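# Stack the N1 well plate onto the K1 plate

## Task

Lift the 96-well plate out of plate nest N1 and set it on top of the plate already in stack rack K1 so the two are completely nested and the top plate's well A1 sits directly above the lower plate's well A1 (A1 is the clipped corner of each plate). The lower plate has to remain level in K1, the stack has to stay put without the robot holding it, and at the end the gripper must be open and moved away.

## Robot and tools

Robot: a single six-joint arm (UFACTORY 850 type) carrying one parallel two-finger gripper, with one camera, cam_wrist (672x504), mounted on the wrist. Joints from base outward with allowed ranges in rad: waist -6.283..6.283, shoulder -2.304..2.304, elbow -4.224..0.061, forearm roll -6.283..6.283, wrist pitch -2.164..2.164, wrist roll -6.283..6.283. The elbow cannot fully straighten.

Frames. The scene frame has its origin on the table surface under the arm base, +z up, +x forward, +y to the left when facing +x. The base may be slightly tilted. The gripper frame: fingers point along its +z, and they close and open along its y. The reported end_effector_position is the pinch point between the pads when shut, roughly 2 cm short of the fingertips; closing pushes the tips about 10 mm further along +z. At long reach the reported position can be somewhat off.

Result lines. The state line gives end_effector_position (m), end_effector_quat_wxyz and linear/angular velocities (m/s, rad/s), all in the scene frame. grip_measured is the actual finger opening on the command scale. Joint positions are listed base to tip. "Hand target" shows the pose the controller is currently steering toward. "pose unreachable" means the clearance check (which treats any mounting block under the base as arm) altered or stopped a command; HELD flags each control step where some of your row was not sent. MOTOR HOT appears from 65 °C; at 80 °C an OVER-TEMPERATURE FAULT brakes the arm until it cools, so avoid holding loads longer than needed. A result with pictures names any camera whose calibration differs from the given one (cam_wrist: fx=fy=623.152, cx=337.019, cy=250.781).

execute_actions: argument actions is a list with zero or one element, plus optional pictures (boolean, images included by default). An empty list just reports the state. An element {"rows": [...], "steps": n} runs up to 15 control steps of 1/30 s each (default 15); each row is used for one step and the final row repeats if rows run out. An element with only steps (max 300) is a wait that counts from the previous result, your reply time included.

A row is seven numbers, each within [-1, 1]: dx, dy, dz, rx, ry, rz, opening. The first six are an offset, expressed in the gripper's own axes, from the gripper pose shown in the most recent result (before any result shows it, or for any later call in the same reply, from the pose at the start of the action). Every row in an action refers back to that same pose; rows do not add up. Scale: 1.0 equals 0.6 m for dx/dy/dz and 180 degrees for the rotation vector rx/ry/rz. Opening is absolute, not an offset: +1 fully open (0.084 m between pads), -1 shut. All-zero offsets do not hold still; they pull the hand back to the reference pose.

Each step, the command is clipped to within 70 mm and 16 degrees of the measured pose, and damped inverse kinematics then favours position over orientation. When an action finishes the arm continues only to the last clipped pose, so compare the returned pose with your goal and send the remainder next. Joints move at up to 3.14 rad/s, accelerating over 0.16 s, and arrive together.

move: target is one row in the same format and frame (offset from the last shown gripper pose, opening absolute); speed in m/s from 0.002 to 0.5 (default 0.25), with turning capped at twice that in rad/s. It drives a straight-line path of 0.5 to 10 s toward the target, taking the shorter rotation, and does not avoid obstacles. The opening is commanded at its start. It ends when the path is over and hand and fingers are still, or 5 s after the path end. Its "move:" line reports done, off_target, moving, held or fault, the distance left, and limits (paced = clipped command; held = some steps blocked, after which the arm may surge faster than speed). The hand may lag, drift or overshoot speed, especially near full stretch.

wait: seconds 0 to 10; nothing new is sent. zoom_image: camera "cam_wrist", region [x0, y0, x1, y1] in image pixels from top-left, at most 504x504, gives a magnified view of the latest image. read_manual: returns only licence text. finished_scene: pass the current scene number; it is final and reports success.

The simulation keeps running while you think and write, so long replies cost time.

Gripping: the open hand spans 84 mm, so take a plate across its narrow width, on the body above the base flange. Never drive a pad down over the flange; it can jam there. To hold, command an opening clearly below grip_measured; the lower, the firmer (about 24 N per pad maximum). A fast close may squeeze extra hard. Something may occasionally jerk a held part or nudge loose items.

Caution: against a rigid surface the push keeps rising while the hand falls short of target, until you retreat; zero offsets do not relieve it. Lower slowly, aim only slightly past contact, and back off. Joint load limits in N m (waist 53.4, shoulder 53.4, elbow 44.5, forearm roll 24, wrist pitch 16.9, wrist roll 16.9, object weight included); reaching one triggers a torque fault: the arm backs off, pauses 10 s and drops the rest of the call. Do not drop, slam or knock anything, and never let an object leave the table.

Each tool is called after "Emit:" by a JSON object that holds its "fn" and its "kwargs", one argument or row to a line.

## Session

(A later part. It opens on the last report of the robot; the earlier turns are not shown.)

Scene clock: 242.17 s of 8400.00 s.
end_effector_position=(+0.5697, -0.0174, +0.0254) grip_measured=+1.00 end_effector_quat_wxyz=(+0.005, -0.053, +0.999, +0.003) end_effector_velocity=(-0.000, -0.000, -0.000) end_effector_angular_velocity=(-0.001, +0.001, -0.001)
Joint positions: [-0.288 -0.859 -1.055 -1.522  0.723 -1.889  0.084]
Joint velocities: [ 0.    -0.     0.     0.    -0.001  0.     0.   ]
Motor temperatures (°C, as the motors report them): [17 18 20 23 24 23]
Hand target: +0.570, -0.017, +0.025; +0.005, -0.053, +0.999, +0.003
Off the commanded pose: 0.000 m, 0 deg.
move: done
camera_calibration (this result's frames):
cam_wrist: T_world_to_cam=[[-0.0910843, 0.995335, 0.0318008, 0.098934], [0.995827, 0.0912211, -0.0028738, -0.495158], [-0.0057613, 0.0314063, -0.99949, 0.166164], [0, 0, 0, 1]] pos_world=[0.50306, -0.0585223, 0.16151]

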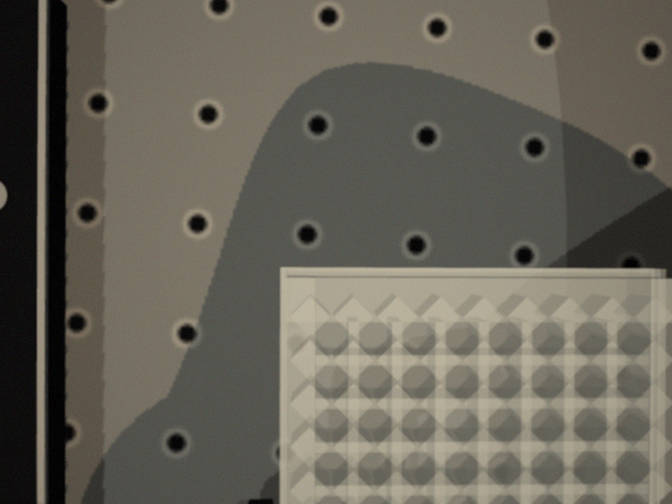

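Emit:
{"fn": "move", "kwargs": {
  "target": [0,0,-0.017,0,0,0,1],
  "speed": 0.04
}}

Emit:
{"fn": "move", "kwargs": {
  "target": [0,0,0,0,0,0,0.3]
}}

Scene clock: 244.47 s of 8400.00 s.
end_effector_position=(+0.5695, -0.0174, +0.0353) grip_measured=+1.00 end_effector_quat_wxyz=(+0.005, -0.053, +0.999, +0.003) end_effector_velocity=(+0.000, +0.000, +0.002) end_effector_angular_velocity=(+0.000, +0.000, +0.001)
Joint positions: [-0.3   -0.841 -1.044 -1.543  0.726 -1.878  0.084]
Joint velocities: [-0.002  0.004  0.002 -0.005  0.001  0.003  0.   ]
Motor temperatures (°C, as the motors report them): [17 18 20 23 24 23]
Hand target: +0.570, -0.017, +0.036; +0.005, -0.053, +0.999, +0.003
Off the commanded pose: 0.000 m, 0 deg.
move: done
camera_calibration (this result's frames):
cam_wrist: T_world_to_cam=[[-0.091077, 0.995335, 0.0318298, 0.0986535], [0.995827, 0.0912156, -0.00292642, -0.494982], [-0.00581613, 0.0314304, -0.999489, 0.176138], [0, 0, 0, 1]] pos_world=[0.502926, -0.0585793, 0.171459]

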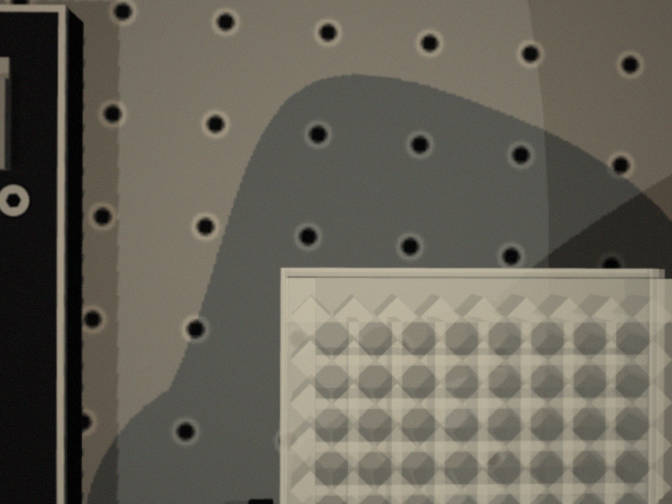

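Scene clock: 244.97 s of 8400.00 s.
end_effector_position=(+0.5695, -0.0174, +0.0353) grip_measured=+0.98 end_effector_quat_wxyz=(+0.005, -0.053, +0.999, +0.003) end_effector_velocity=(-0.000, +0.000, -0.000) end_effector_angular_velocity=(+0.000, -0.000, -0.000)
Joint positions: [-0.3   -0.841 -1.044 -1.543  0.726 -1.878  0.083]
Joint velocities: [ 0.     0.     0.     0.001  0.    -0.    -0.   ]
Motor temperatures (°C, as the motors report them): [17 18 20 23 24 23]
Hand target: +0.570, -0.017, +0.035; +0.005, -0.053, +0.999, +0.003
Off the commanded pose: 0.000 m, 0 deg.
move: done
camera_calibration (this result's frames):
cam_wrist: T_world_to_cam=[[-0.0910757, 0.995335, 0.0318312, 0.0986523], [0.995827, 0.0912144, -0.00292905, -0.494981], [-0.00581885, 0.0314316, -0.999489, 0.176138], [0, 0, 0, 1]] pos_world=[0.502925, -0.058579, 0.171458]

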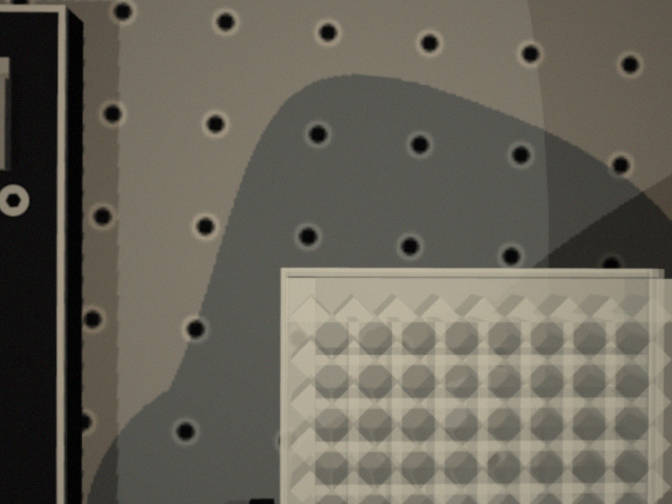

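Emit:
{"fn": "move", "kwargs": {
  "target": [0,0,0.012,0,0,0,1],
  "speed": 0.04
}}

Emit:
{"fn": "move", "kwargs": {
  "target": [0,0,-0.018,0,0,0,1],
  "speed": 0.1
}}

Scene clock: 247.33 s of 8400.00 s.
end_effector_position=(+0.5696, -0.0174, +0.0284) grip_measured=+1.00 end_effector_quat_wxyz=(+0.005, -0.053, +0.999, +0.003) end_effector_velocity=(+0.001, +0.000, -0.002) end_effector_angular_velocity=(-0.000, -0.001, +0.002)
Joint positions: [-0.291 -0.854 -1.051 -1.528  0.724 -1.886  0.084]
Joint velocities: [ 0.003 -0.004 -0.003  0.005 -0.    -0.004  0.   ]
Motor temperatures (°C, as the motors report them): [17 18 20 23 24 23]
Hand target: +0.570, -0.017, +0.028; +0.005, -0.053, +0.999, +0.003
Off the commanded pose: 0.000 m, 0 deg.
move: done
camera_calibration (this result's frames):
cam_wrist: T_world_to_cam=[[-0.0910649, 0.995336, 0.0318338, 0.0988261], [0.995828, 0.0912046, -0.00296324, -0.495067], [-0.00585281, 0.0314311, -0.999489, 0.16922], [0, 0, 0, 1]] pos_world=[0.502992, -0.0585315, 0.164521]

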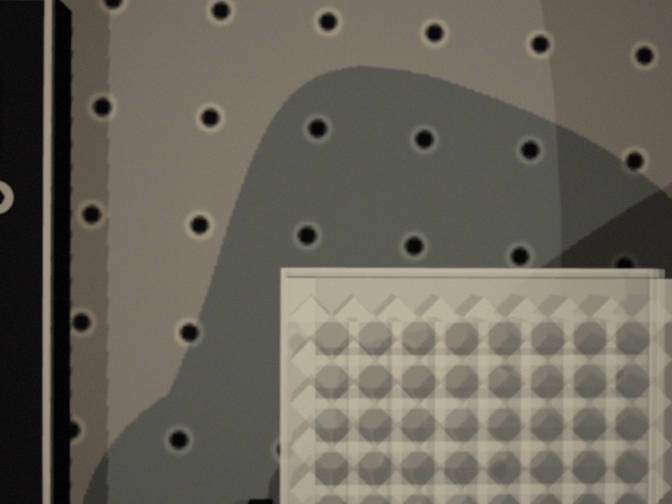

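Scene clock: 248.07 s of 8400.00 s.
end_effector_position=(+0.5695, -0.0175, +0.0389) grip_measured=+1.00 end_effector_quat_wxyz=(+0.005, -0.053, +0.999, +0.003) end_effector_velocity=(-0.001, -0.000, +0.002) end_effector_angular_velocity=(+0.001, +0.003, +0.000)
Joint positions: [-0.305 -0.834 -1.04  -1.551  0.726 -1.873  0.084]
Joint velocities: [-0.002  0.003  0.003 -0.007  0.     0.003  0.   ]
Motor temperatures (°C, as the motors report them): [17 18 20 23 24 23]
Hand target: +0.569, -0.017, +0.039; +0.005, -0.053, +0.999, +0.003
Off the commanded pose: 0.000 m, 0 deg.
move: done
camera_calibration (this result's frames):
cam_wrist: T_world_to_cam=[[-0.0910605, 0.995336, 0.0318455, 0.098543], [0.995828, 0.0912003, -0.00296455, -0.494908], [-0.00585505, 0.0314427, -0.999488, 0.17975], [0, 0, 0, 1]] pos_world=[0.502869, -0.0585994, 0.175053]

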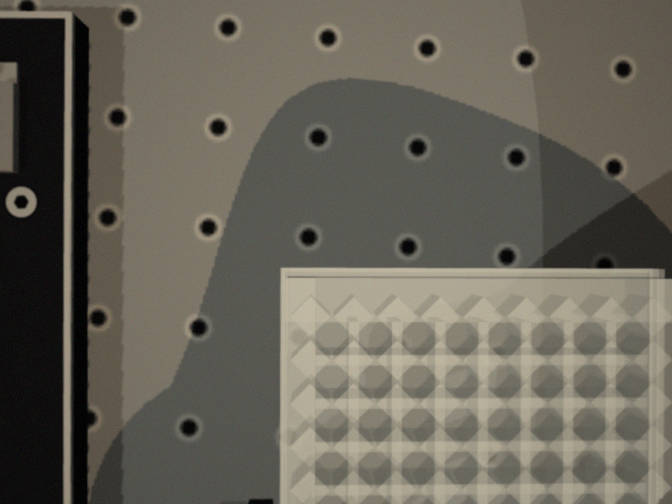

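Emit:
{"fn": "move", "kwargs": {
  "target": [0,0,-0.4,0,0,0.032,1],
  "speed": 0.12
}}

Emit:
{"fn": "move", "kwargs": {
  "target": [-0.01,0.45,0,0,0,0,1],
  "speed": 0.15
}}

Emit:
{"fn": "move", "kwargs": {
  "target": [0,0,0,-0.38,0,0,1],
  "speed": 0.1
}}

Scene clock: 269.63 s of 8400.00 s.
end_effector_position=(+0.5671, -0.0190, +0.2781) grip_measured=+1.00 end_effector_quat_wxyz=(+0.004, -0.002, +1.000, +0.004) end_effector_velocity=(-0.000, +0.000, +0.002) end_effector_angular_velocity=(+0.001, +0.001, -0.001)
Joint positions: [-0.622 -0.454 -0.959 -2.097  0.91  -1.419  0.084]
Joint velocities: [-0.003  0.003 -0.001 -0.005  0.004  0.004  0.   ]
Motor temperatures (°C, as the motors report them): [17 18 20 23 23 23]
Hand target: +0.567, -0.019, +0.278; +0.004, -0.002, +1.000, +0.004
Off the commanded pose: 0.001 m, 0 deg.
After step 90, 16.07 s passed at rest.
move: done
camera_calibration (this result's frames):
cam_wrist: T_world_to_cam=[[0.00922523, 0.999409, 0.0331027, 0.0350536], [0.999952, -0.00910865, -0.00367091, -0.495785], [-0.00336722, 0.033135, -0.999445, 0.417447], [0, 0, 0, 1]] pos_world=[0.496844, -0.0533809, 0.414235]

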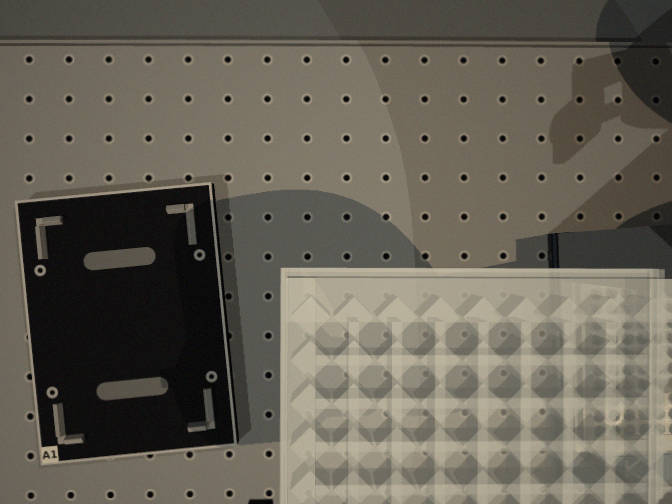

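Scene clock: 271.93 s of 8400.00 s.
end_effector_position=(+0.5708, +0.2501, +0.2799) grip_measured=+1.00 end_effector_quat_wxyz=(+0.004, -0.002, +1.000, +0.004) end_effector_velocity=(-0.000, +0.003, -0.000) end_effector_angular_velocity=(-0.001, +0.002, +0.001)
Joint positions: [-0.206  0.027 -0.802 -2.106  0.847 -0.89   0.084]
Joint velocities: [ 0.006  0.003 -0.002 -0.004 -0.001  0.01   0.   ]
Motor temperatures (°C, as the motors report them): [17 18 20 23 23 23]
Hand target: +0.571, +0.250, +0.280; +0.004, -0.002, +1.000, +0.004
Off the commanded pose: 0.001 m, 0 deg.
move: done
camera_calibration (this result's frames):
cam_wrist: T_world_to_cam=[[0.00943249, 0.999403, 0.0332383, -0.234057], [0.999949, -0.00930848, -0.00388379, -0.496847], [-0.00357207, 0.0332733, -0.99944, 0.410442], [0, 0, 0, 1]] pos_world=[0.500496, 0.215635, 0.416062]

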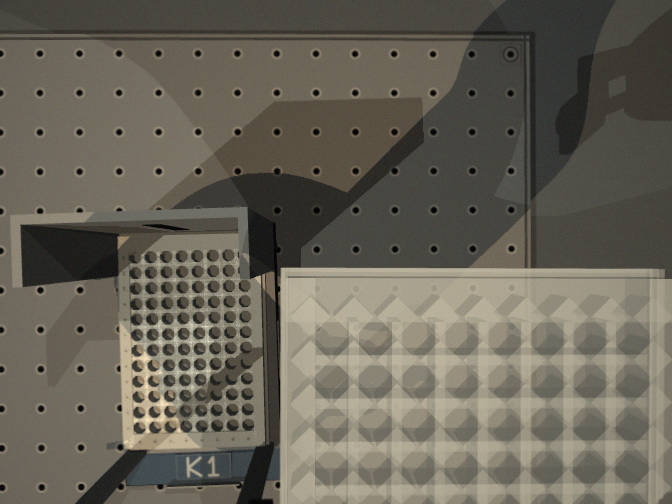

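Scene clock: 278.27 s of 8400.00 s.
end_effector_position=(+0.5713, +0.2505, +0.2804) grip_measured=+1.00 end_effector_quat_wxyz=(+0.001, -0.004, +0.825, +0.565) end_effector_velocity=(+0.000, +0.000, +0.000) end_effector_angular_velocity=(+0.013, -0.000, +0.000)
Joint positions: [-0.354 -0.607 -0.934 -1.756  1.94  -1.587  0.084]
Joint velocities: [ 0.002 -0.007 -0.003  0.     0.012 -0.004  0.   ]
Motor temperatures (°C, as the motors report them): [17 18 20 23 23 23]
Hand target: +0.571, +0.250, +0.280; +0.001, -0.004, +0.825, +0.565
Off the commanded pose: 0.001 m, 0 deg.
move: done
camera_calibration (this result's frames):
cam_wrist: T_world_to_cam=[[0.00555756, 0.338626, 0.940905, -0.321257], [0.999875, 0.0120211, -0.0102322, -0.500923], [-0.0147756, 0.940844, -0.338517, 0.00467295], [0, 0, 0, 1]] pos_world=[0.502715, 0.110411, 0.298728]

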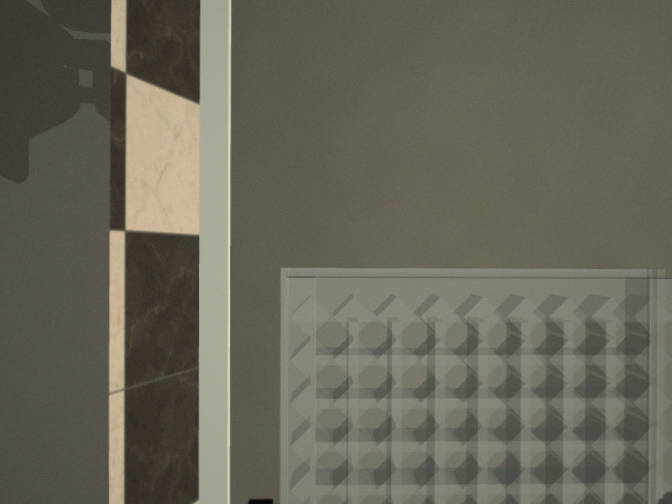

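Emit:
{"fn": "move", "kwargs": {
  "target": [0,-0.255,0.103,0,0,0,1],
  "speed": 0.1
}}

Emit:
{"fn": "move", "kwargs": {
  "target": [0,0,-0.17,0,0,0,1],
  "speed": 0.03
}}

Scene clock: 293.40 s of 8400.00 s.
end_effector_position=(+0.5840, +0.2291, +0.1620) grip_measured=+1.00 end_effector_quat_wxyz=(+0.021, +0.011, +0.826, +0.563) end_effector_velocity=(+0.000, +0.000, +0.000) end_effector_angular_velocity=(+0.001, -0.001, +0.000)
Joint positions: [-0.234 -0.862 -1.061 -1.63   1.894 -1.697  0.084]
Joint velocities: [ 0.    -0.    -0.    -0.     0.001 -0.001  0.   ]
Motor temperatures (°C, as the motors report them): [17 18 20 23 24 23]
Hand target: +0.584, +0.229, +0.162; +0.021, +0.011, +0.826, +0.563
Off the commanded pose: 0.053 m, 3 deg.
TORQUE FAULT: the external load on joint 1 (waist) reached its load limit, and the arm stopped for 10 seconds. The arm's remaining commands of this call were not run. Joint 1 (waist) moved back by up to 3 degrees. The arm holds there, with its grip as last carried out, and accepts commands again: back off and push less far. The arm stops again, at the same cost, whenever a joint's load reaches its limit.
After step 90, 0.53 s passed at rest.
move: fault
camera_calibration (this result's frames):
cam_wrist: T_world_to_cam=[[0.00674407, 0.340814, 0.940107, -0.20377], [0.999346, -0.0356934, 0.00577075, -0.505843], [0.0355223, 0.939453, -0.340831, -0.0437498], [0, 0, 0, 1]] pos_world=[0.508441, 0.0924932, 0.179573]

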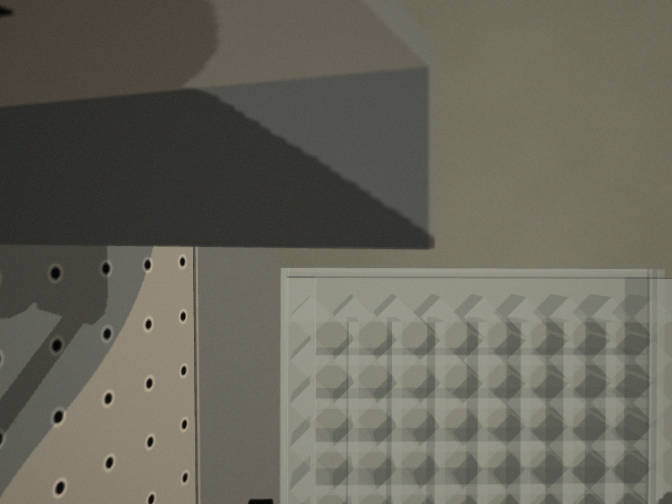

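not run: a fault stop came before this call.

Emit:
{"fn": "move", "kwargs": {
  "target": [0,0.2,0,0,0,0,1],
  "speed": 0.1
}}

Emit:
{"fn": "move", "kwargs": {
  "target": [0,0,0,0.38,0,0,1],
  "speed": 0.15
}}

Emit:
{"fn": "move", "kwargs": {
  "target": [0,0,0,0,0,0.5,1],
  "speed": 0.15
}}

Scene clock: 303.43 s of 8400.00 s.
end_effector_position=(+0.5827, +0.2728, +0.2732) grip_measured=+1.00 end_effector_quat_wxyz=(+0.021, +0.011, +0.826, +0.563) end_effector_velocity=(+0.000, +0.001, +0.002) end_effector_angular_velocity=(-0.001, -0.000, +0.000)
Joint positions: [-0.312 -0.576 -0.91  -1.659  1.925 -1.557  0.084]
Joint velocities: [-0.002  0.006  0.002 -0.    -0.     0.004  0.   ]
Motor temperatures (°C, as the motors report them): [17 18 20 23 24 23]
Hand target: +0.583, +0.273, +0.274; +0.021, +0.011, +0.826, +0.563
Off the commanded pose: 0.001 m, 0 deg.
After step 90, 5.37 s passed at rest.
move: done
camera_calibration (this result's frames):
cam_wrist: T_world_to_cam=[[0.00690543, 0.340702, 0.940146, -0.32325], [0.999345, -0.0357512, 0.0056157, -0.503603], [0.0355246, 0.939491, -0.340725, -0.04692], [0, 0, 0, 1]] pos_world=[0.507172, 0.136208, 0.290744]

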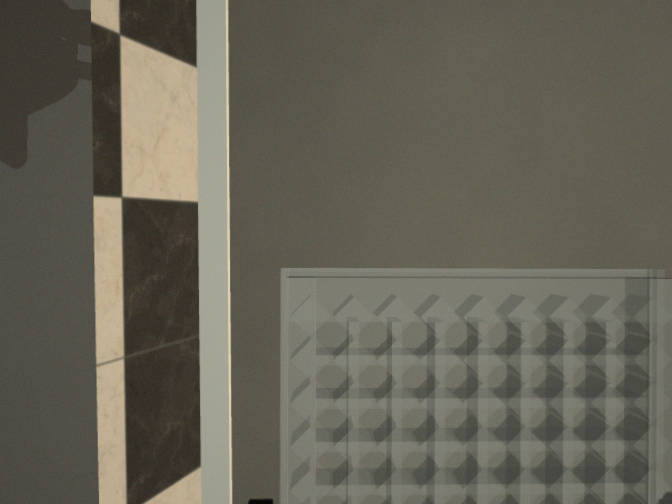

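Scene clock: 307.87 s of 8400.00 s.
end_effector_position=(+0.5822, +0.2723, +0.2728) grip_measured=+1.00 end_effector_quat_wxyz=(+0.012, +0.022, +1.000, +0.002) end_effector_velocity=(-0.000, +0.000, +0.000) end_effector_angular_velocity=(-0.011, +0.003, -0.002)
Joint positions: [-0.151  0.029 -0.826 -2.094  0.811 -0.793  0.084]
Joint velocities: [ 0.006  0.002 -0.002 -0.016 -0.008  0.02   0.   ]
Motor temperatures (°C, as the motors report them): [17 18 20 23 24 23]
Hand target: +0.582, +0.272, +0.273; +0.012, +0.022, +1.000, +0.002
Off the commanded pose: 0.001 m, 0 deg.
move: done
camera_calibration (this result's frames):
cam_wrist: T_world_to_cam=[[0.0566548, 0.997907, 0.0311866, -0.282693], [0.998294, -0.057063, 0.0123556, -0.498542], [0.0141094, 0.0304334, -0.999437, 0.393092], [0, 0, 0, 1]] pos_world=[0.508161, 0.24169, 0.407847]

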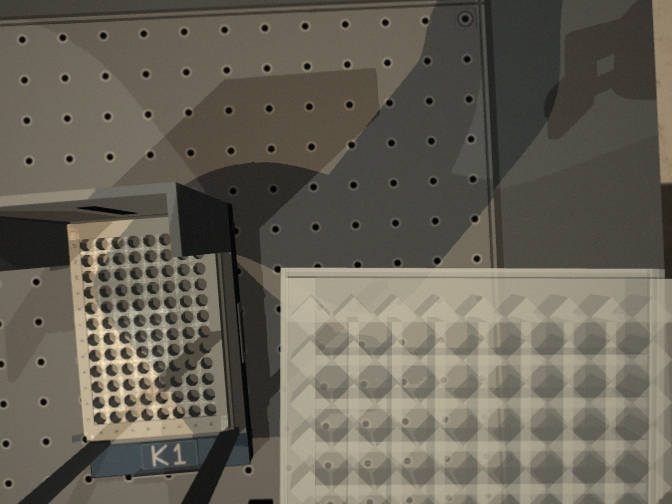

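Scene clock: 313.50 s of 8400.00 s.
end_effector_position=(+0.5822, +0.2723, +0.2728) grip_measured=+1.00 end_effector_quat_wxyz=(+0.007, +0.722, +0.692, +0.011) end_effector_velocity=(-0.000, -0.000, -0.001) end_effector_angular_velocity=(-0.001, +0.002, -0.015)
Joint positions: [-0.151  0.029 -0.826 -2.094  0.811  0.776  0.084]
Joint velocities: [ 0.001 -0.001 -0.    -0.002 -0.001  0.017  0.   ]
Motor temperatures (°C, as the motors report them): [17 18 20 23 23 23]
Hand target: +0.582, +0.272, +0.273; +0.007, +0.722, +0.692, +0.010
Off the commanded pose: 0.000 m, 0 deg.
move: done
camera_calibration (this result's frames):
cam_wrist: T_world_to_cam=[[0.997147, -0.056127, 0.0504666, -0.548472], [-0.0552817, -0.998309, -0.0179942, 0.379426], [0.0513912, 0.0151529, -0.998564, 0.375309], [0, 0, 0, 1]] pos_world=[0.548595, 0.342313, 0.409276]

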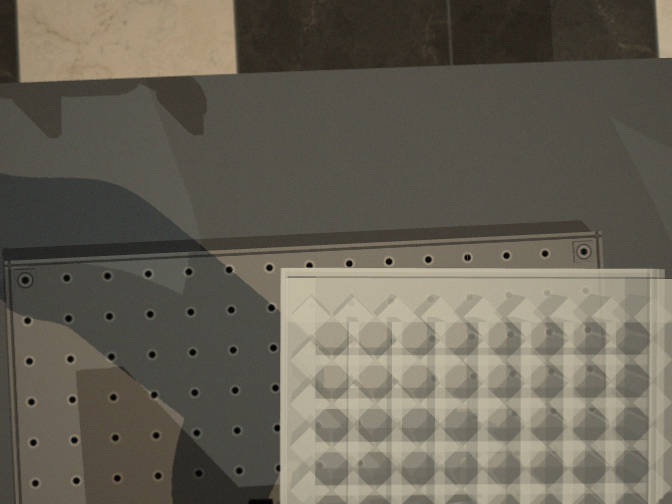

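Emit:
{"fn": "move", "kwargs": {
  "target": [-0.062,0.197,0,0,0,0,1],
  "speed": 0.15
}}

Emit:
{"fn": "move", "kwargs": {
  "target": [0,0,0,-0.38,0,0,1],
  "speed": 0.15
}}

Emit:
{"fn": "move", "kwargs": {
  "target": [0,-0.247,0.1,0,0,0,1],
  "speed": 0.1
}}

Scene clock: 318.80 s of 8400.00 s.
end_effector_position=(+0.6987, +0.2308, +0.2757) grip_measured=+1.00 end_effector_quat_wxyz=(+0.007, +0.722, +0.692, +0.011) end_effector_velocity=(+0.002, -0.001, -0.001) end_effector_angular_velocity=(-0.001, +0.002, -0.000)
Joint positions: [-0.218 -0.253 -1.172 -2.16   0.89   0.811  0.084]
Joint velocities: [-0.001 -0.006 -0.007 -0.003  0.002  0.002  0.   ]
Motor temperatures (°C, as the motors report them): [17 18 20 23 23 23]
Hand target: +0.699, +0.231, +0.276; +0.007, +0.722, +0.692, +0.011
Off the commanded pose: 0.001 m, 0 deg.
After step 90, 0.93 s passed at rest.
move: done
camera_calibration (this result's frames):
cam_wrist: T_world_to_cam=[[0.997148, -0.0560396, 0.0505589, -0.667151], [-0.0551871, -0.998312, -0.0181026, 0.344489], [0.051488, 0.0152608, -0.998557, 0.372821], [0, 0, 0, 1]] pos_world=[0.665063, 0.300831, 0.41225]

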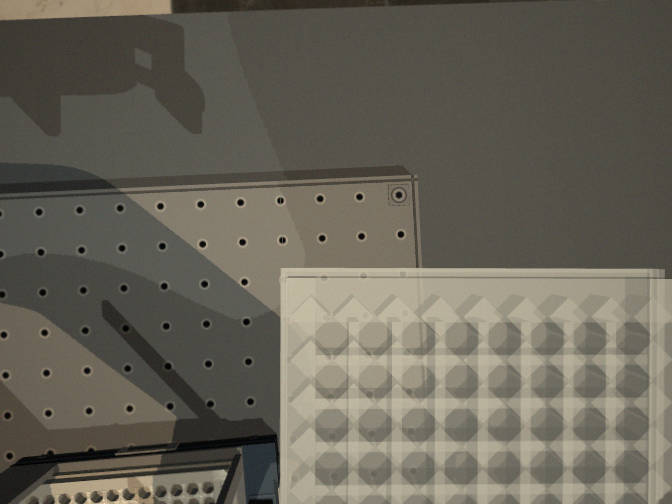

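Scene clock: 323.23 s of 8400.00 s.
end_effector_position=(+0.6986, +0.2303, +0.2760) grip_measured=+1.00 end_effector_quat_wxyz=(+0.411, +0.593, +0.567, +0.398) end_effector_velocity=(-0.000, -0.000, -0.001) end_effector_angular_velocity=(-0.000, -0.010, -0.001)
Joint positions: [ 0.056 -0.142 -0.55   0.031  1.189 -0.923  0.084]
Joint velocities: [ 0.005 -0.007  0.001  0.013  0.016 -0.004  0.   ]
Motor temperatures (°C, as the motors report them): [17 18 20 23 23 23]
Hand target: +0.699, +0.230, +0.276; +0.411, +0.593, +0.567, +0.398
Off the commanded pose: 0.001 m, 0 deg.
move: done
camera_calibration (this result's frames):
cam_wrist: T_world_to_cam=[[0.320308, -0.0333415, 0.946726, -0.446885], [-0.0336076, -0.999151, -0.0238173, 0.330664], [0.946717, -0.0241883, -0.321157, -0.430198], [0, 0, 0, 1]] pos_world=[0.56153, 0.305078, 0.292792]

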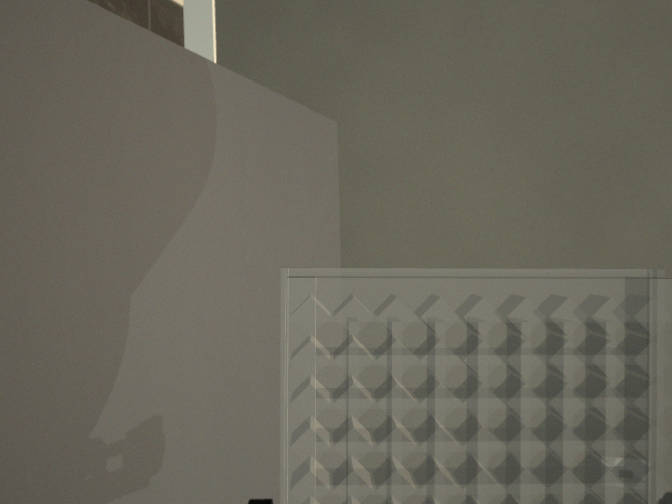

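Scene clock: 325.30 s of 8400.00 s.
end_effector_position=(+0.7041, +0.2310, +0.1170) grip_measured=+1.00 end_effector_quat_wxyz=(+0.411, +0.593, +0.567, +0.398) end_effector_velocity=(+0.000, +0.000, -0.002) end_effector_angular_velocity=(+0.000, -0.002, +0.000)
Joint positions: [ 0.259 -0.564 -0.755  0.236  1.411 -0.956  0.084]
Joint velocities: [ 0.003 -0.007 -0.005  0.004  0.004 -0.     0.   ]
Motor temperatures (°C, as the motors report them): [17 18 20 23 23 23]
Hand target: +0.704, +0.231, +0.117; +0.411, +0.593, +0.567, +0.398
Off the commanded pose: 0.001 m, 0 deg.
move: done
camera_calibration (this result's frames):
cam_wrist: T_world_to_cam=[[0.320169, -0.0331712, 0.946779, -0.297999], [-0.0335116, -0.999158, -0.0236738, 0.327677], [0.946767, -0.0241485, -0.321011, -0.486462], [0, 0, 0, 1]] pos_world=[0.566958, 0.305769, 0.133737]

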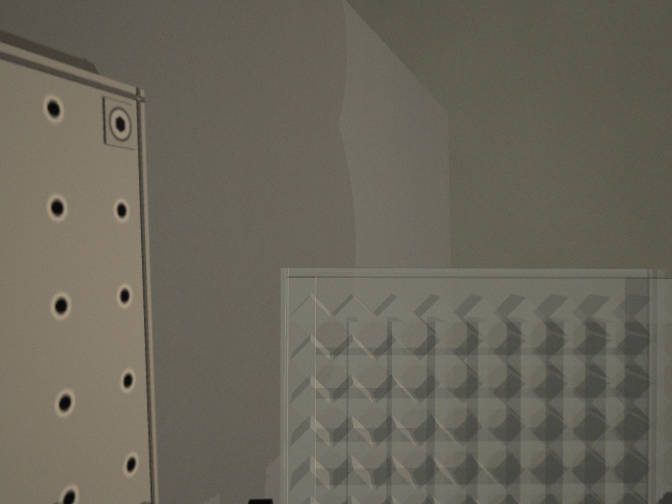

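Emit:
{"fn": "move", "kwargs": {
  "target": [0,0,-0.18,0,0,0,1],
  "speed": 0.03
}}

Scene clock: 331.00 s of 8400.00 s.
end_effector_position=(+0.6030, +0.2347, +0.1543) grip_measured=+1.00 end_effector_quat_wxyz=(+0.411, +0.593, +0.567, +0.398) end_effector_velocity=(-0.002, +0.000, +0.001) end_effector_angular_velocity=(+0.001, -0.000, +0.000)
Joint positions: [ 0.334 -0.428 -0.477  0.307  1.55  -0.926  0.084]
Joint velocities: [0.002 0.002 0.005 0.002 0.003 0.001 0.   ]
Motor temperatures (°C, as the motors report them): [17 18 20 23 23 23]
Hand target: +0.603, +0.235, +0.154; +0.411, +0.593, +0.567, +0.398
Off the commanded pose: 0.000 m, 0 deg.
move: done
camera_calibration (this result's frames):
cam_wrist: T_world_to_cam=[[0.320138, -0.033068, 0.946794, -0.300783], [-0.033456, -0.999162, -0.0235846, 0.32875], [0.94678, -0.0241256, -0.320976, -0.378698], [0, 0, 0, 1]] pos_world=[0.465834, 0.309392, 0.170979]

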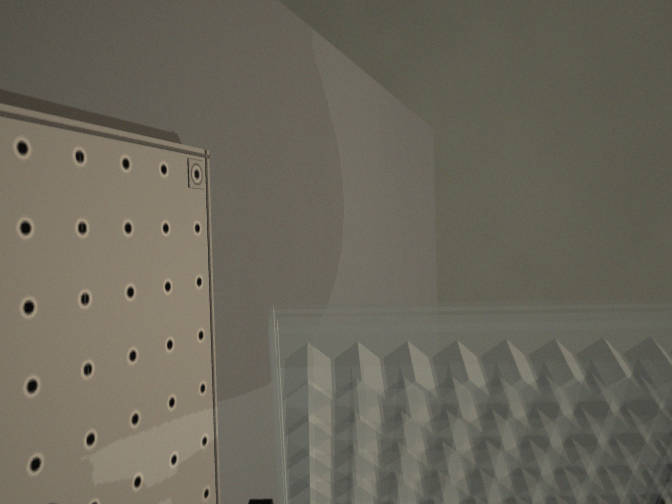

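Emit:
{"fn": "move", "kwargs": {
  "target": [0,0,-0.1,0,0,0,1],
  "speed": 0.03
}}

Scene clock: 334.67 s of 8400.00 s.
end_effector_position=(+0.5469, +0.2366, +0.1749) grip_measured=+1.00 end_effector_quat_wxyz=(+0.411, +0.593, +0.567, +0.398) end_effector_velocity=(-0.002, +0.000, +0.001) end_effector_angular_velocity=(-0.000, -0.001, +0.000)
Joint positions: [ 0.399 -0.361 -0.334  0.372  1.622 -0.902  0.084]
Joint velocities: [0.003 0.002 0.004 0.003 0.003 0.001 0.   ]
Motor temperatures (°C, as the motors report them): [17 18 20 23 23 23]
Hand target: +0.547, +0.237, +0.175; +0.411, +0.593, +0.567, +0.398
Off the commanded pose: 0.000 m, 0 deg.
move: done
camera_calibration (this result's frames):
cam_wrist: T_world_to_cam=[[0.320108, -0.0330102, 0.946806, -0.302347], [-0.0334034, -0.999165, -0.0235422, 0.329321], [0.946792, -0.0240905, -0.320943, -0.31897], [0, 0, 0, 1]] pos_world=[0.409783, 0.311381, 0.191645]

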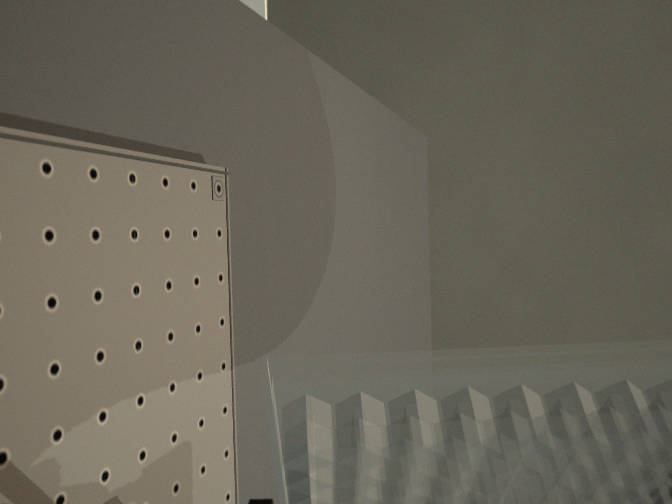

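Emit:
{"fn": "move", "kwargs": {
  "target": [0.03,0.2,0,0,0,0,1],
  "speed": 0.1
}}

Emit:
{"fn": "move", "kwargs": {
  "target": [0,0,0,0.38,0,0,1],
  "speed": 0.15
}}

Scene clock: 353.73 s of 8400.00 s.
end_effector_position=(+0.5886, +0.2522, +0.2868) grip_measured=+1.00 end_effector_quat_wxyz=(+0.411, +0.593, +0.567, +0.398) end_effector_velocity=(+0.001, +0.000, +0.002) end_effector_angular_velocity=(-0.000, +0.003, +0.000)
Joint positions: [ 0.189  0.075 -0.275  0.171  1.252 -0.97   0.084]
Joint velocities: [-0.006  0.01  -0.    -0.007 -0.013  0.     0.   ]
Motor temperatures (°C, as the motors report them): [17 18 20 23 23 23]
Hand target: +0.589, +0.252, +0.287; +0.411, +0.593, +0.567, +0.398
Off the commanded pose: 0.001 m, 0 deg.
After step 90, 14.40 s passed at rest.
move: done
camera_calibration (this result's frames):
cam_wrist: T_world_to_cam=[[0.320186, -0.0331939, 0.946773, -0.421033], [-0.0336093, -0.999155, -0.0236641, 0.349072], [0.946758, -0.0242435, -0.321032, -0.322051], [0, 0, 0, 1]] pos_world=[0.451446, 0.326993, 0.303495]

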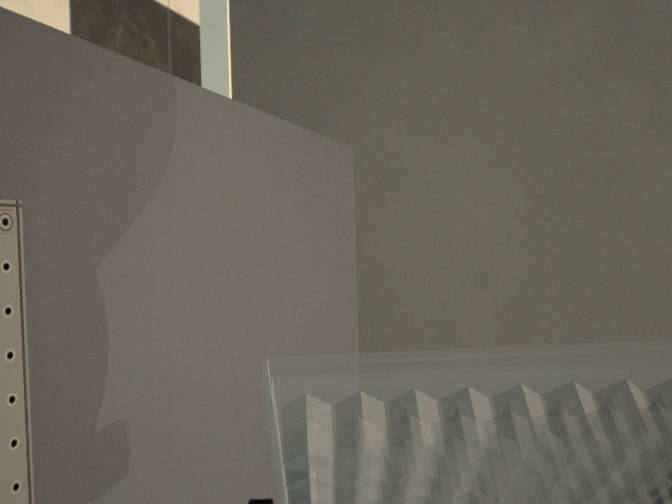

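Scene clock: 358.17 s of 8400.00 s.
end_effector_position=(+0.5885, +0.2529, +0.2865) grip_measured=+1.00 end_effector_quat_wxyz=(+0.007, +0.722, +0.692, +0.011) end_effector_velocity=(+0.000, +0.000, -0.000) end_effector_angular_velocity=(+0.000, +0.012, +0.000)
Joint positions: [-0.208  0.012 -0.844 -2.112  0.849  0.747  0.084]
Joint velocities: [ 0.001 -0.006 -0.009 -0.014  0.009  0.012 -0.   ]
Motor temperatures (°C, as the motors report them): [17 18 20 23 23 23]
Hand target: +0.589, +0.253, +0.286; +0.007, +0.722, +0.692, +0.010
Off the commanded pose: 0.001 m, 0 deg.
move: done
camera_calibration (this result's frames):
cam_wrist: T_world_to_cam=[[0.997137, -0.0559548, 0.0508643, -0.55669], [-0.0550988, -0.998317, -0.0180784, 0.360528], [0.0517903, 0.0152241, -0.998542, 0.388696], [0, 0, 0, 1]] pos_world=[0.55483, 0.322854, 0.422963]

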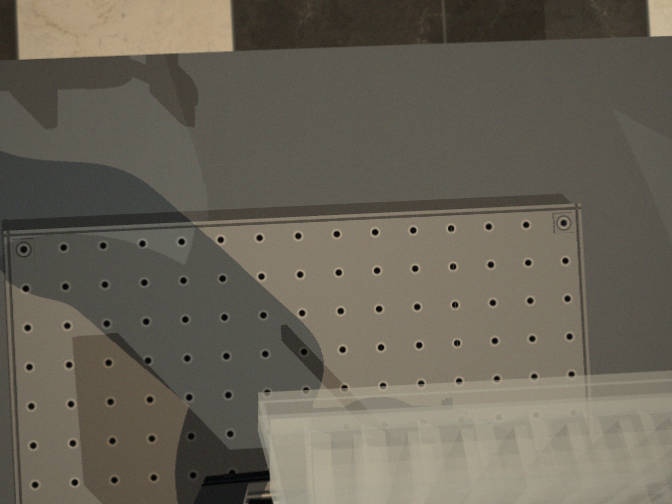

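Emit:
{"fn": "move", "kwargs": {
  "target": [-0.052,0.058,0.08,0,0,0,1],
  "speed": 0.1
}}

Emit:
{"fn": "move", "kwargs": {
  "target": [0,0,0.17,0,0,0,1],
  "speed": 0.05
}}

Emit:
{"fn": "move", "kwargs": {
  "target": [-0.1,0,0,0,0,0,1],
  "speed": 0.03
}}

Scene clock: 364.27 s of 8400.00 s.
end_effector_position=(+0.6232, +0.2208, +0.2396) grip_measured=+1.00 end_effector_quat_wxyz=(+0.007, +0.722, +0.692, +0.011) end_effector_velocity=(+0.002, -0.001, -0.002) end_effector_angular_velocity=(+0.001, -0.000, -0.002)
Joint positions: [-0.194 -0.162 -0.927 -2.033  0.796  0.645  0.084]
Joint velocities: [ 0.001 -0.008 -0.004  0.005 -0.002 -0.004 -0.   ]
Motor temperatures (°C, as the motors report them): [17 18 20 23 23 23]
Hand target: +0.623, +0.221, +0.239; +0.007, +0.722, +0.692, +0.011
Off the commanded pose: 0.001 m, 0 deg.
After step 90, 1.97 s passed at rest.
move: done
camera_calibration (this result's frames):
cam_wrist: T_world_to_cam=[[0.997136, -0.0558557, 0.0509896, -0.590759], [-0.0550015, -0.998324, -0.0180065, 0.329485], [0.0519099, 0.0151505, -0.998537, 0.340565], [0, 0, 0, 1]] pos_world=[0.58951, 0.290775, 0.376122]

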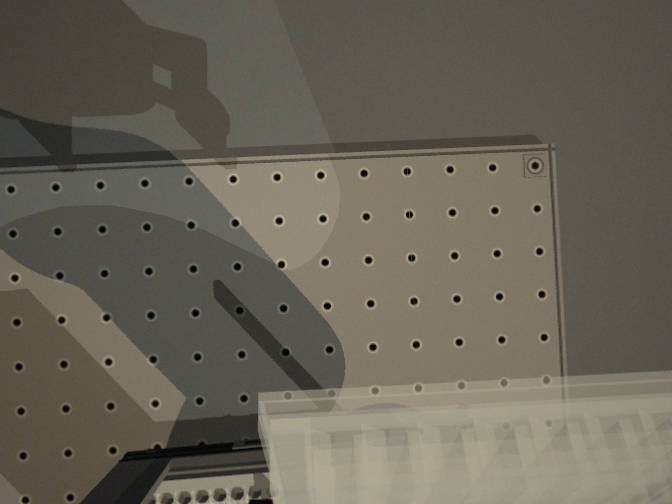

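Scene clock: 366.67 s of 8400.00 s.
end_effector_position=(+0.6259, +0.2211, +0.1382) grip_measured=+1.00 end_effector_quat_wxyz=(+0.007, +0.722, +0.692, +0.011) end_effector_velocity=(+0.000, -0.000, -0.002) end_effector_angular_velocity=(-0.001, -0.001, +0.001)
Joint positions: [-0.062 -0.333 -0.951 -1.808  0.666  0.48   0.084]
Joint velocities: [ 0.003 -0.005 -0.001  0.006 -0.004 -0.006  0.   ]
Motor temperatures (°C, as the motors report them): [17 18 20 23 23 23]
Hand target: +0.626, +0.221, +0.138; +0.007, +0.722, +0.692, +0.011
Off the commanded pose: 0.001 m, 0 deg.
move: done
camera_calibration (this result's frames):
cam_wrist: T_world_to_cam=[[0.997134, -0.0558566, 0.0510351, -0.588288], [-0.0550099, -0.998326, -0.0178478, 0.328159], [0.0519466, 0.0149892, -0.998537, 0.239159], [0, 0, 0, 1]] pos_world=[0.59223, 0.291165, 0.27469]

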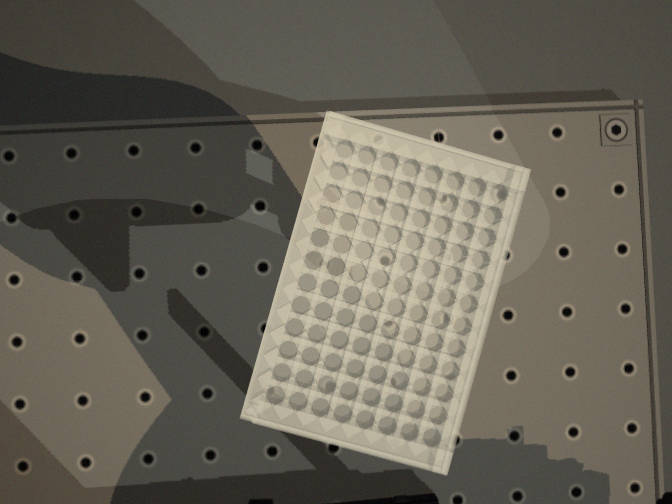

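Scene clock: 369.00 s of 8400.00 s.
end_effector_position=(+0.6237, +0.1616, +0.1379) grip_measured=+1.00 end_effector_quat_wxyz=(+0.007, +0.722, +0.692, +0.011) end_effector_velocity=(+0.000, -0.002, +0.000) end_effector_angular_velocity=(-0.000, +0.000, +0.002)
Joint positions: [-0.156 -0.408 -0.953 -1.786  0.7    0.351  0.084]
Joint velocities: [-0.003 -0.002 -0.001 -0.001  0.001 -0.004 -0.   ]
Motor temperatures (°C, as the motors report them): [17 18 20 23 23 23]
Hand target: +0.624, +0.161, +0.138; +0.007, +0.722, +0.692, +0.011
Off the commanded pose: 0.000 m, 0 deg.
move: done
camera_calibration (this result's frames):
cam_wrist: T_world_to_cam=[[0.997133, -0.0558109, 0.0510883, -0.589354], [-0.0549633, -0.998329, -0.0178493, 0.268517], [0.0519991, 0.0149902, -0.998535, 0.239848], [0, 0, 0, 1]] pos_world=[0.589951, 0.231581, 0.274398]

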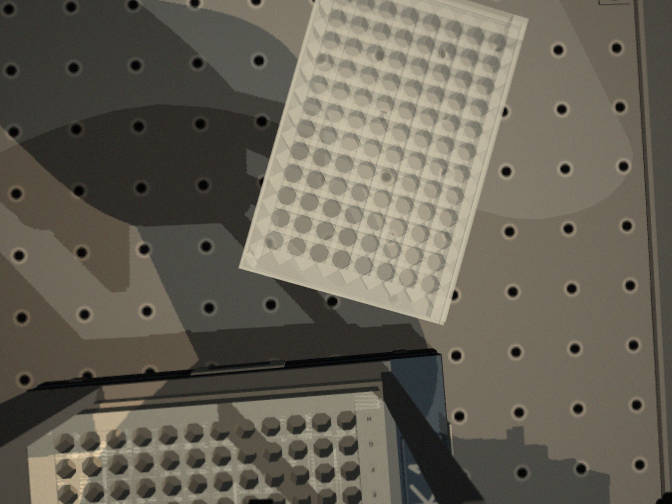

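Emit:
{"fn": "move", "kwargs": {
  "target": [0.2,0,-0.1,0,0,0,1],
  "speed": 0.1
}}

Emit:
{"fn": "zoom_image", "kwargs": {
  "camera": "cam_wrist",
  "region": [130,60,630,504]
}}

Scene clock: 372.87 s of 8400.00 s.
end_effector_position=(+0.6266, +0.2807, +0.1982) grip_measured=+1.00 end_effector_quat_wxyz=(+0.007, +0.722, +0.692, +0.011) end_effector_velocity=(+0.000, +0.003, +0.002) end_effector_angular_velocity=(-0.000, +0.000, +0.000)
Joint positions: [-0.039 -0.166 -0.948 -1.987  0.705  0.734  0.084]
Joint velocities: [ 0.003  0.005 -0.002 -0.007  0.001  0.011  0.   ]
Motor temperatures (°C, as the motors report them): [17 18 20 23 23 23]
Hand target: +0.627, +0.281, +0.198; +0.007, +0.722, +0.692, +0.011
Off the commanded pose: 0.001 m, 0 deg.
move: done
camera_calibration (this result's frames):
cam_wrist: T_world_to_cam=[[0.997132, -0.0559629, 0.0509592, -0.58864], [-0.055112, -0.998319, -0.0179544, 0.388762], [0.0518783, 0.0150944, -0.998539, 0.298133], [0, 0, 0, 1]] pos_world=[0.59291, 0.350666, 0.334674]

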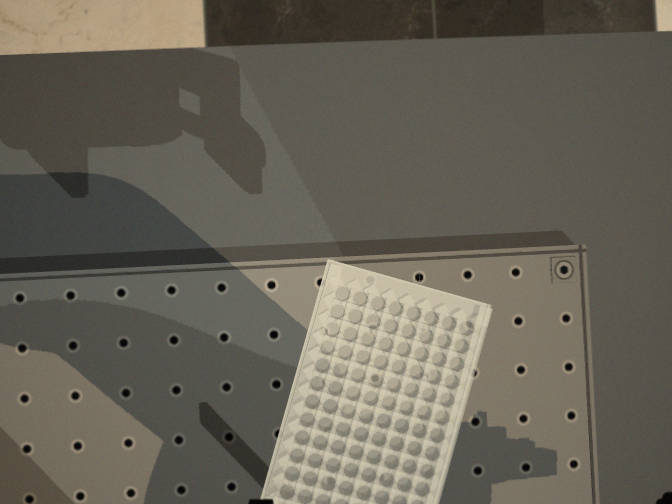

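Region (130, 60, 630, 504) of cam_wrist's 672x504 image, scaled by 1.008, with more detail than that image has.

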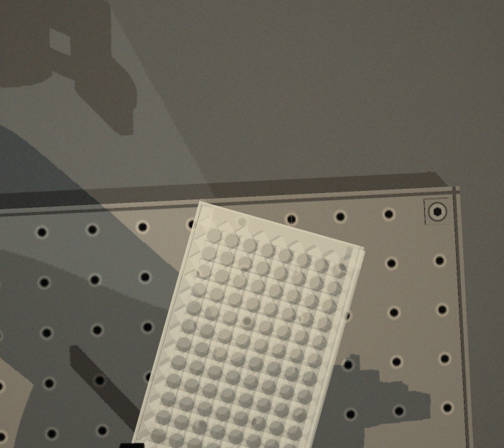

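Emit:
{"fn": "move", "kwargs": {
  "target": [-0.005,-0.01,0.2,0,0,0.086,1],
  "speed": 0.1
}}

Scene clock: 384.97 s of 8400.00 s.
end_effector_position=(+0.6238, +0.2784, +0.0786) grip_measured=+1.00 end_effector_quat_wxyz=(+0.006, +0.808, +0.589, +0.012) end_effector_velocity=(+0.000, +0.000, -0.002) end_effector_angular_velocity=(+0.001, -0.001, -0.003)
Joint positions: [ 0.097 -0.384 -0.992 -1.687  0.574  0.762  0.084]
Joint velocities: [ 0.002 -0.004 -0.002  0.007 -0.001 -0.002  0.   ]
Motor temperatures (°C, as the motors report them): [17 18 20 23 23 23]
Hand target: +0.624, +0.278, +0.078; +0.006, +0.808, +0.589, +0.012
Off the commanded pose: 0.001 m, 0 deg.
After step 90, 7.30 s passed at rest.
move: done
camera_calibration (this result's frames):
cam_wrist: T_world_to_cam=[[0.946228, -0.319816, 0.0486863, -0.474477], [-0.318976, -0.94745, -0.0243565, 0.535109], [0.0539174, 0.00751702, -0.998517, 0.179782], [0, 0, 0, 1]] pos_world=[0.609957, 0.353892, 0.21565]

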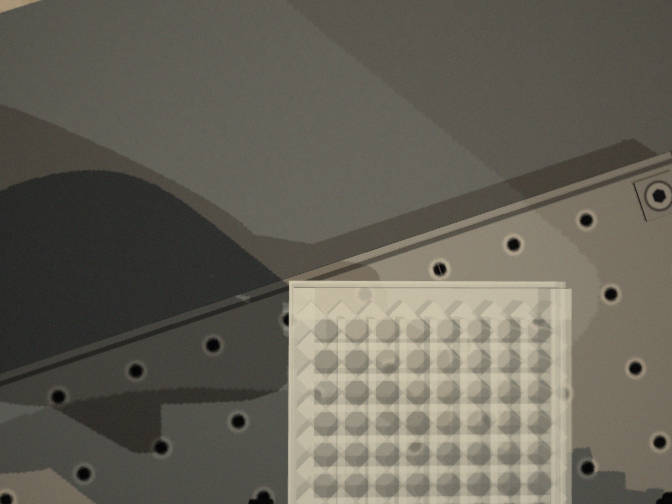

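Emit:
{"fn": "move", "kwargs": {
  "target": [0,-0.001,0.075,0,0,0,1],
  "speed": 0.04
}}

Emit:
{"fn": "move", "kwargs": {
  "target": [0,0,0,0,0,0,0.3]
}}

Scene clock: 388.77 s of 8400.00 s.
end_effector_position=(+0.6244, +0.2787, +0.0340) grip_measured=+1.00 end_effector_quat_wxyz=(+0.006, +0.808, +0.589, +0.012) end_effector_velocity=(+0.000, +0.000, -0.002) end_effector_angular_velocity=(+0.002, +0.000, +0.001)
Joint positions: [ 0.143 -0.476 -1.035 -1.574  0.546  0.673  0.084]
Joint velocities: [ 0.002 -0.004 -0.003  0.006  0.001 -0.006 -0.   ]
Motor temperatures (°C, as the motors report them): [17 18 20 23 23 23]
Hand target: +0.624, +0.279, +0.034; +0.006, +0.808, +0.589, +0.012
Off the commanded pose: 0.000 m, 0 deg.
move: done
camera_calibration (this result's frames):
cam_wrist: T_world_to_cam=[[0.946233, -0.319793, 0.0487386, -0.47285], [-0.318955, -0.947458, -0.0243128, 0.534584], [0.0539529, 0.00746017, -0.998516, 0.135143], [0, 0, 0, 1]] pos_world=[0.610643, 0.354273, 0.170985]

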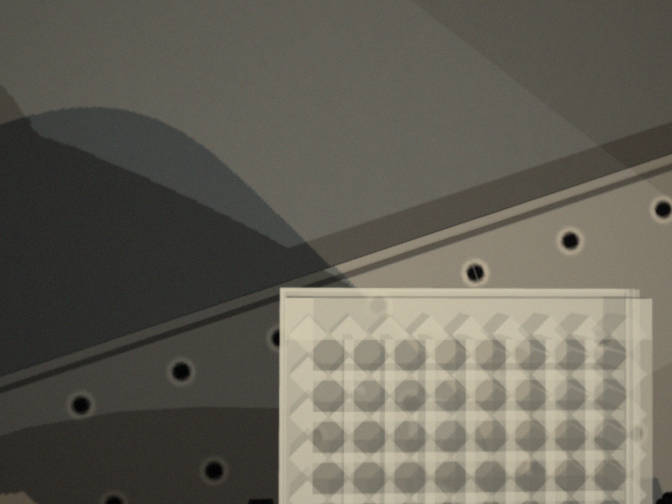

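Scene clock: 389.27 s of 8400.00 s.
end_effector_position=(+0.6246, +0.2788, +0.0341) grip_measured=+0.92 end_effector_quat_wxyz=(+0.006, +0.808, +0.589, +0.012) end_effector_velocity=(-0.000, -0.000, -0.001) end_effector_angular_velocity=(-0.000, +0.001, -0.000)
Joint positions: [ 0.143 -0.476 -1.035 -1.574  0.546  0.673  0.081]
Joint velocities: [ 0.001 -0.001 -0.     0.    -0.    -0.     0.   ]
Motor temperatures (°C, as the motors report them): [17 18 20 23 23 23]
Hand target: +0.624, +0.279, +0.034; +0.006, +0.808, +0.589, +0.012
Off the commanded pose: 0.000 m, 0 deg.
move: done
camera_calibration (this result's frames):
cam_wrist: T_world_to_cam=[[0.946235, -0.319742, 0.0490385, -0.473025], [-0.318896, -0.947475, -0.0244163, 0.534639], [0.0542697, 0.00746532, -0.998498, 0.135044], [0, 0, 0, 1]] pos_world=[0.610758, 0.354303, 0.171092]

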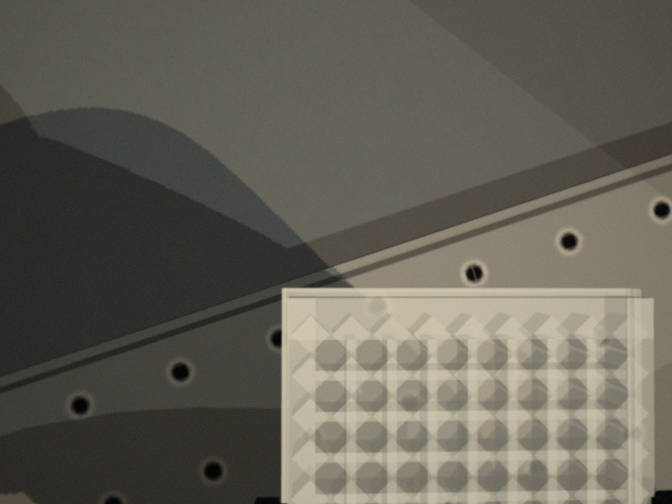

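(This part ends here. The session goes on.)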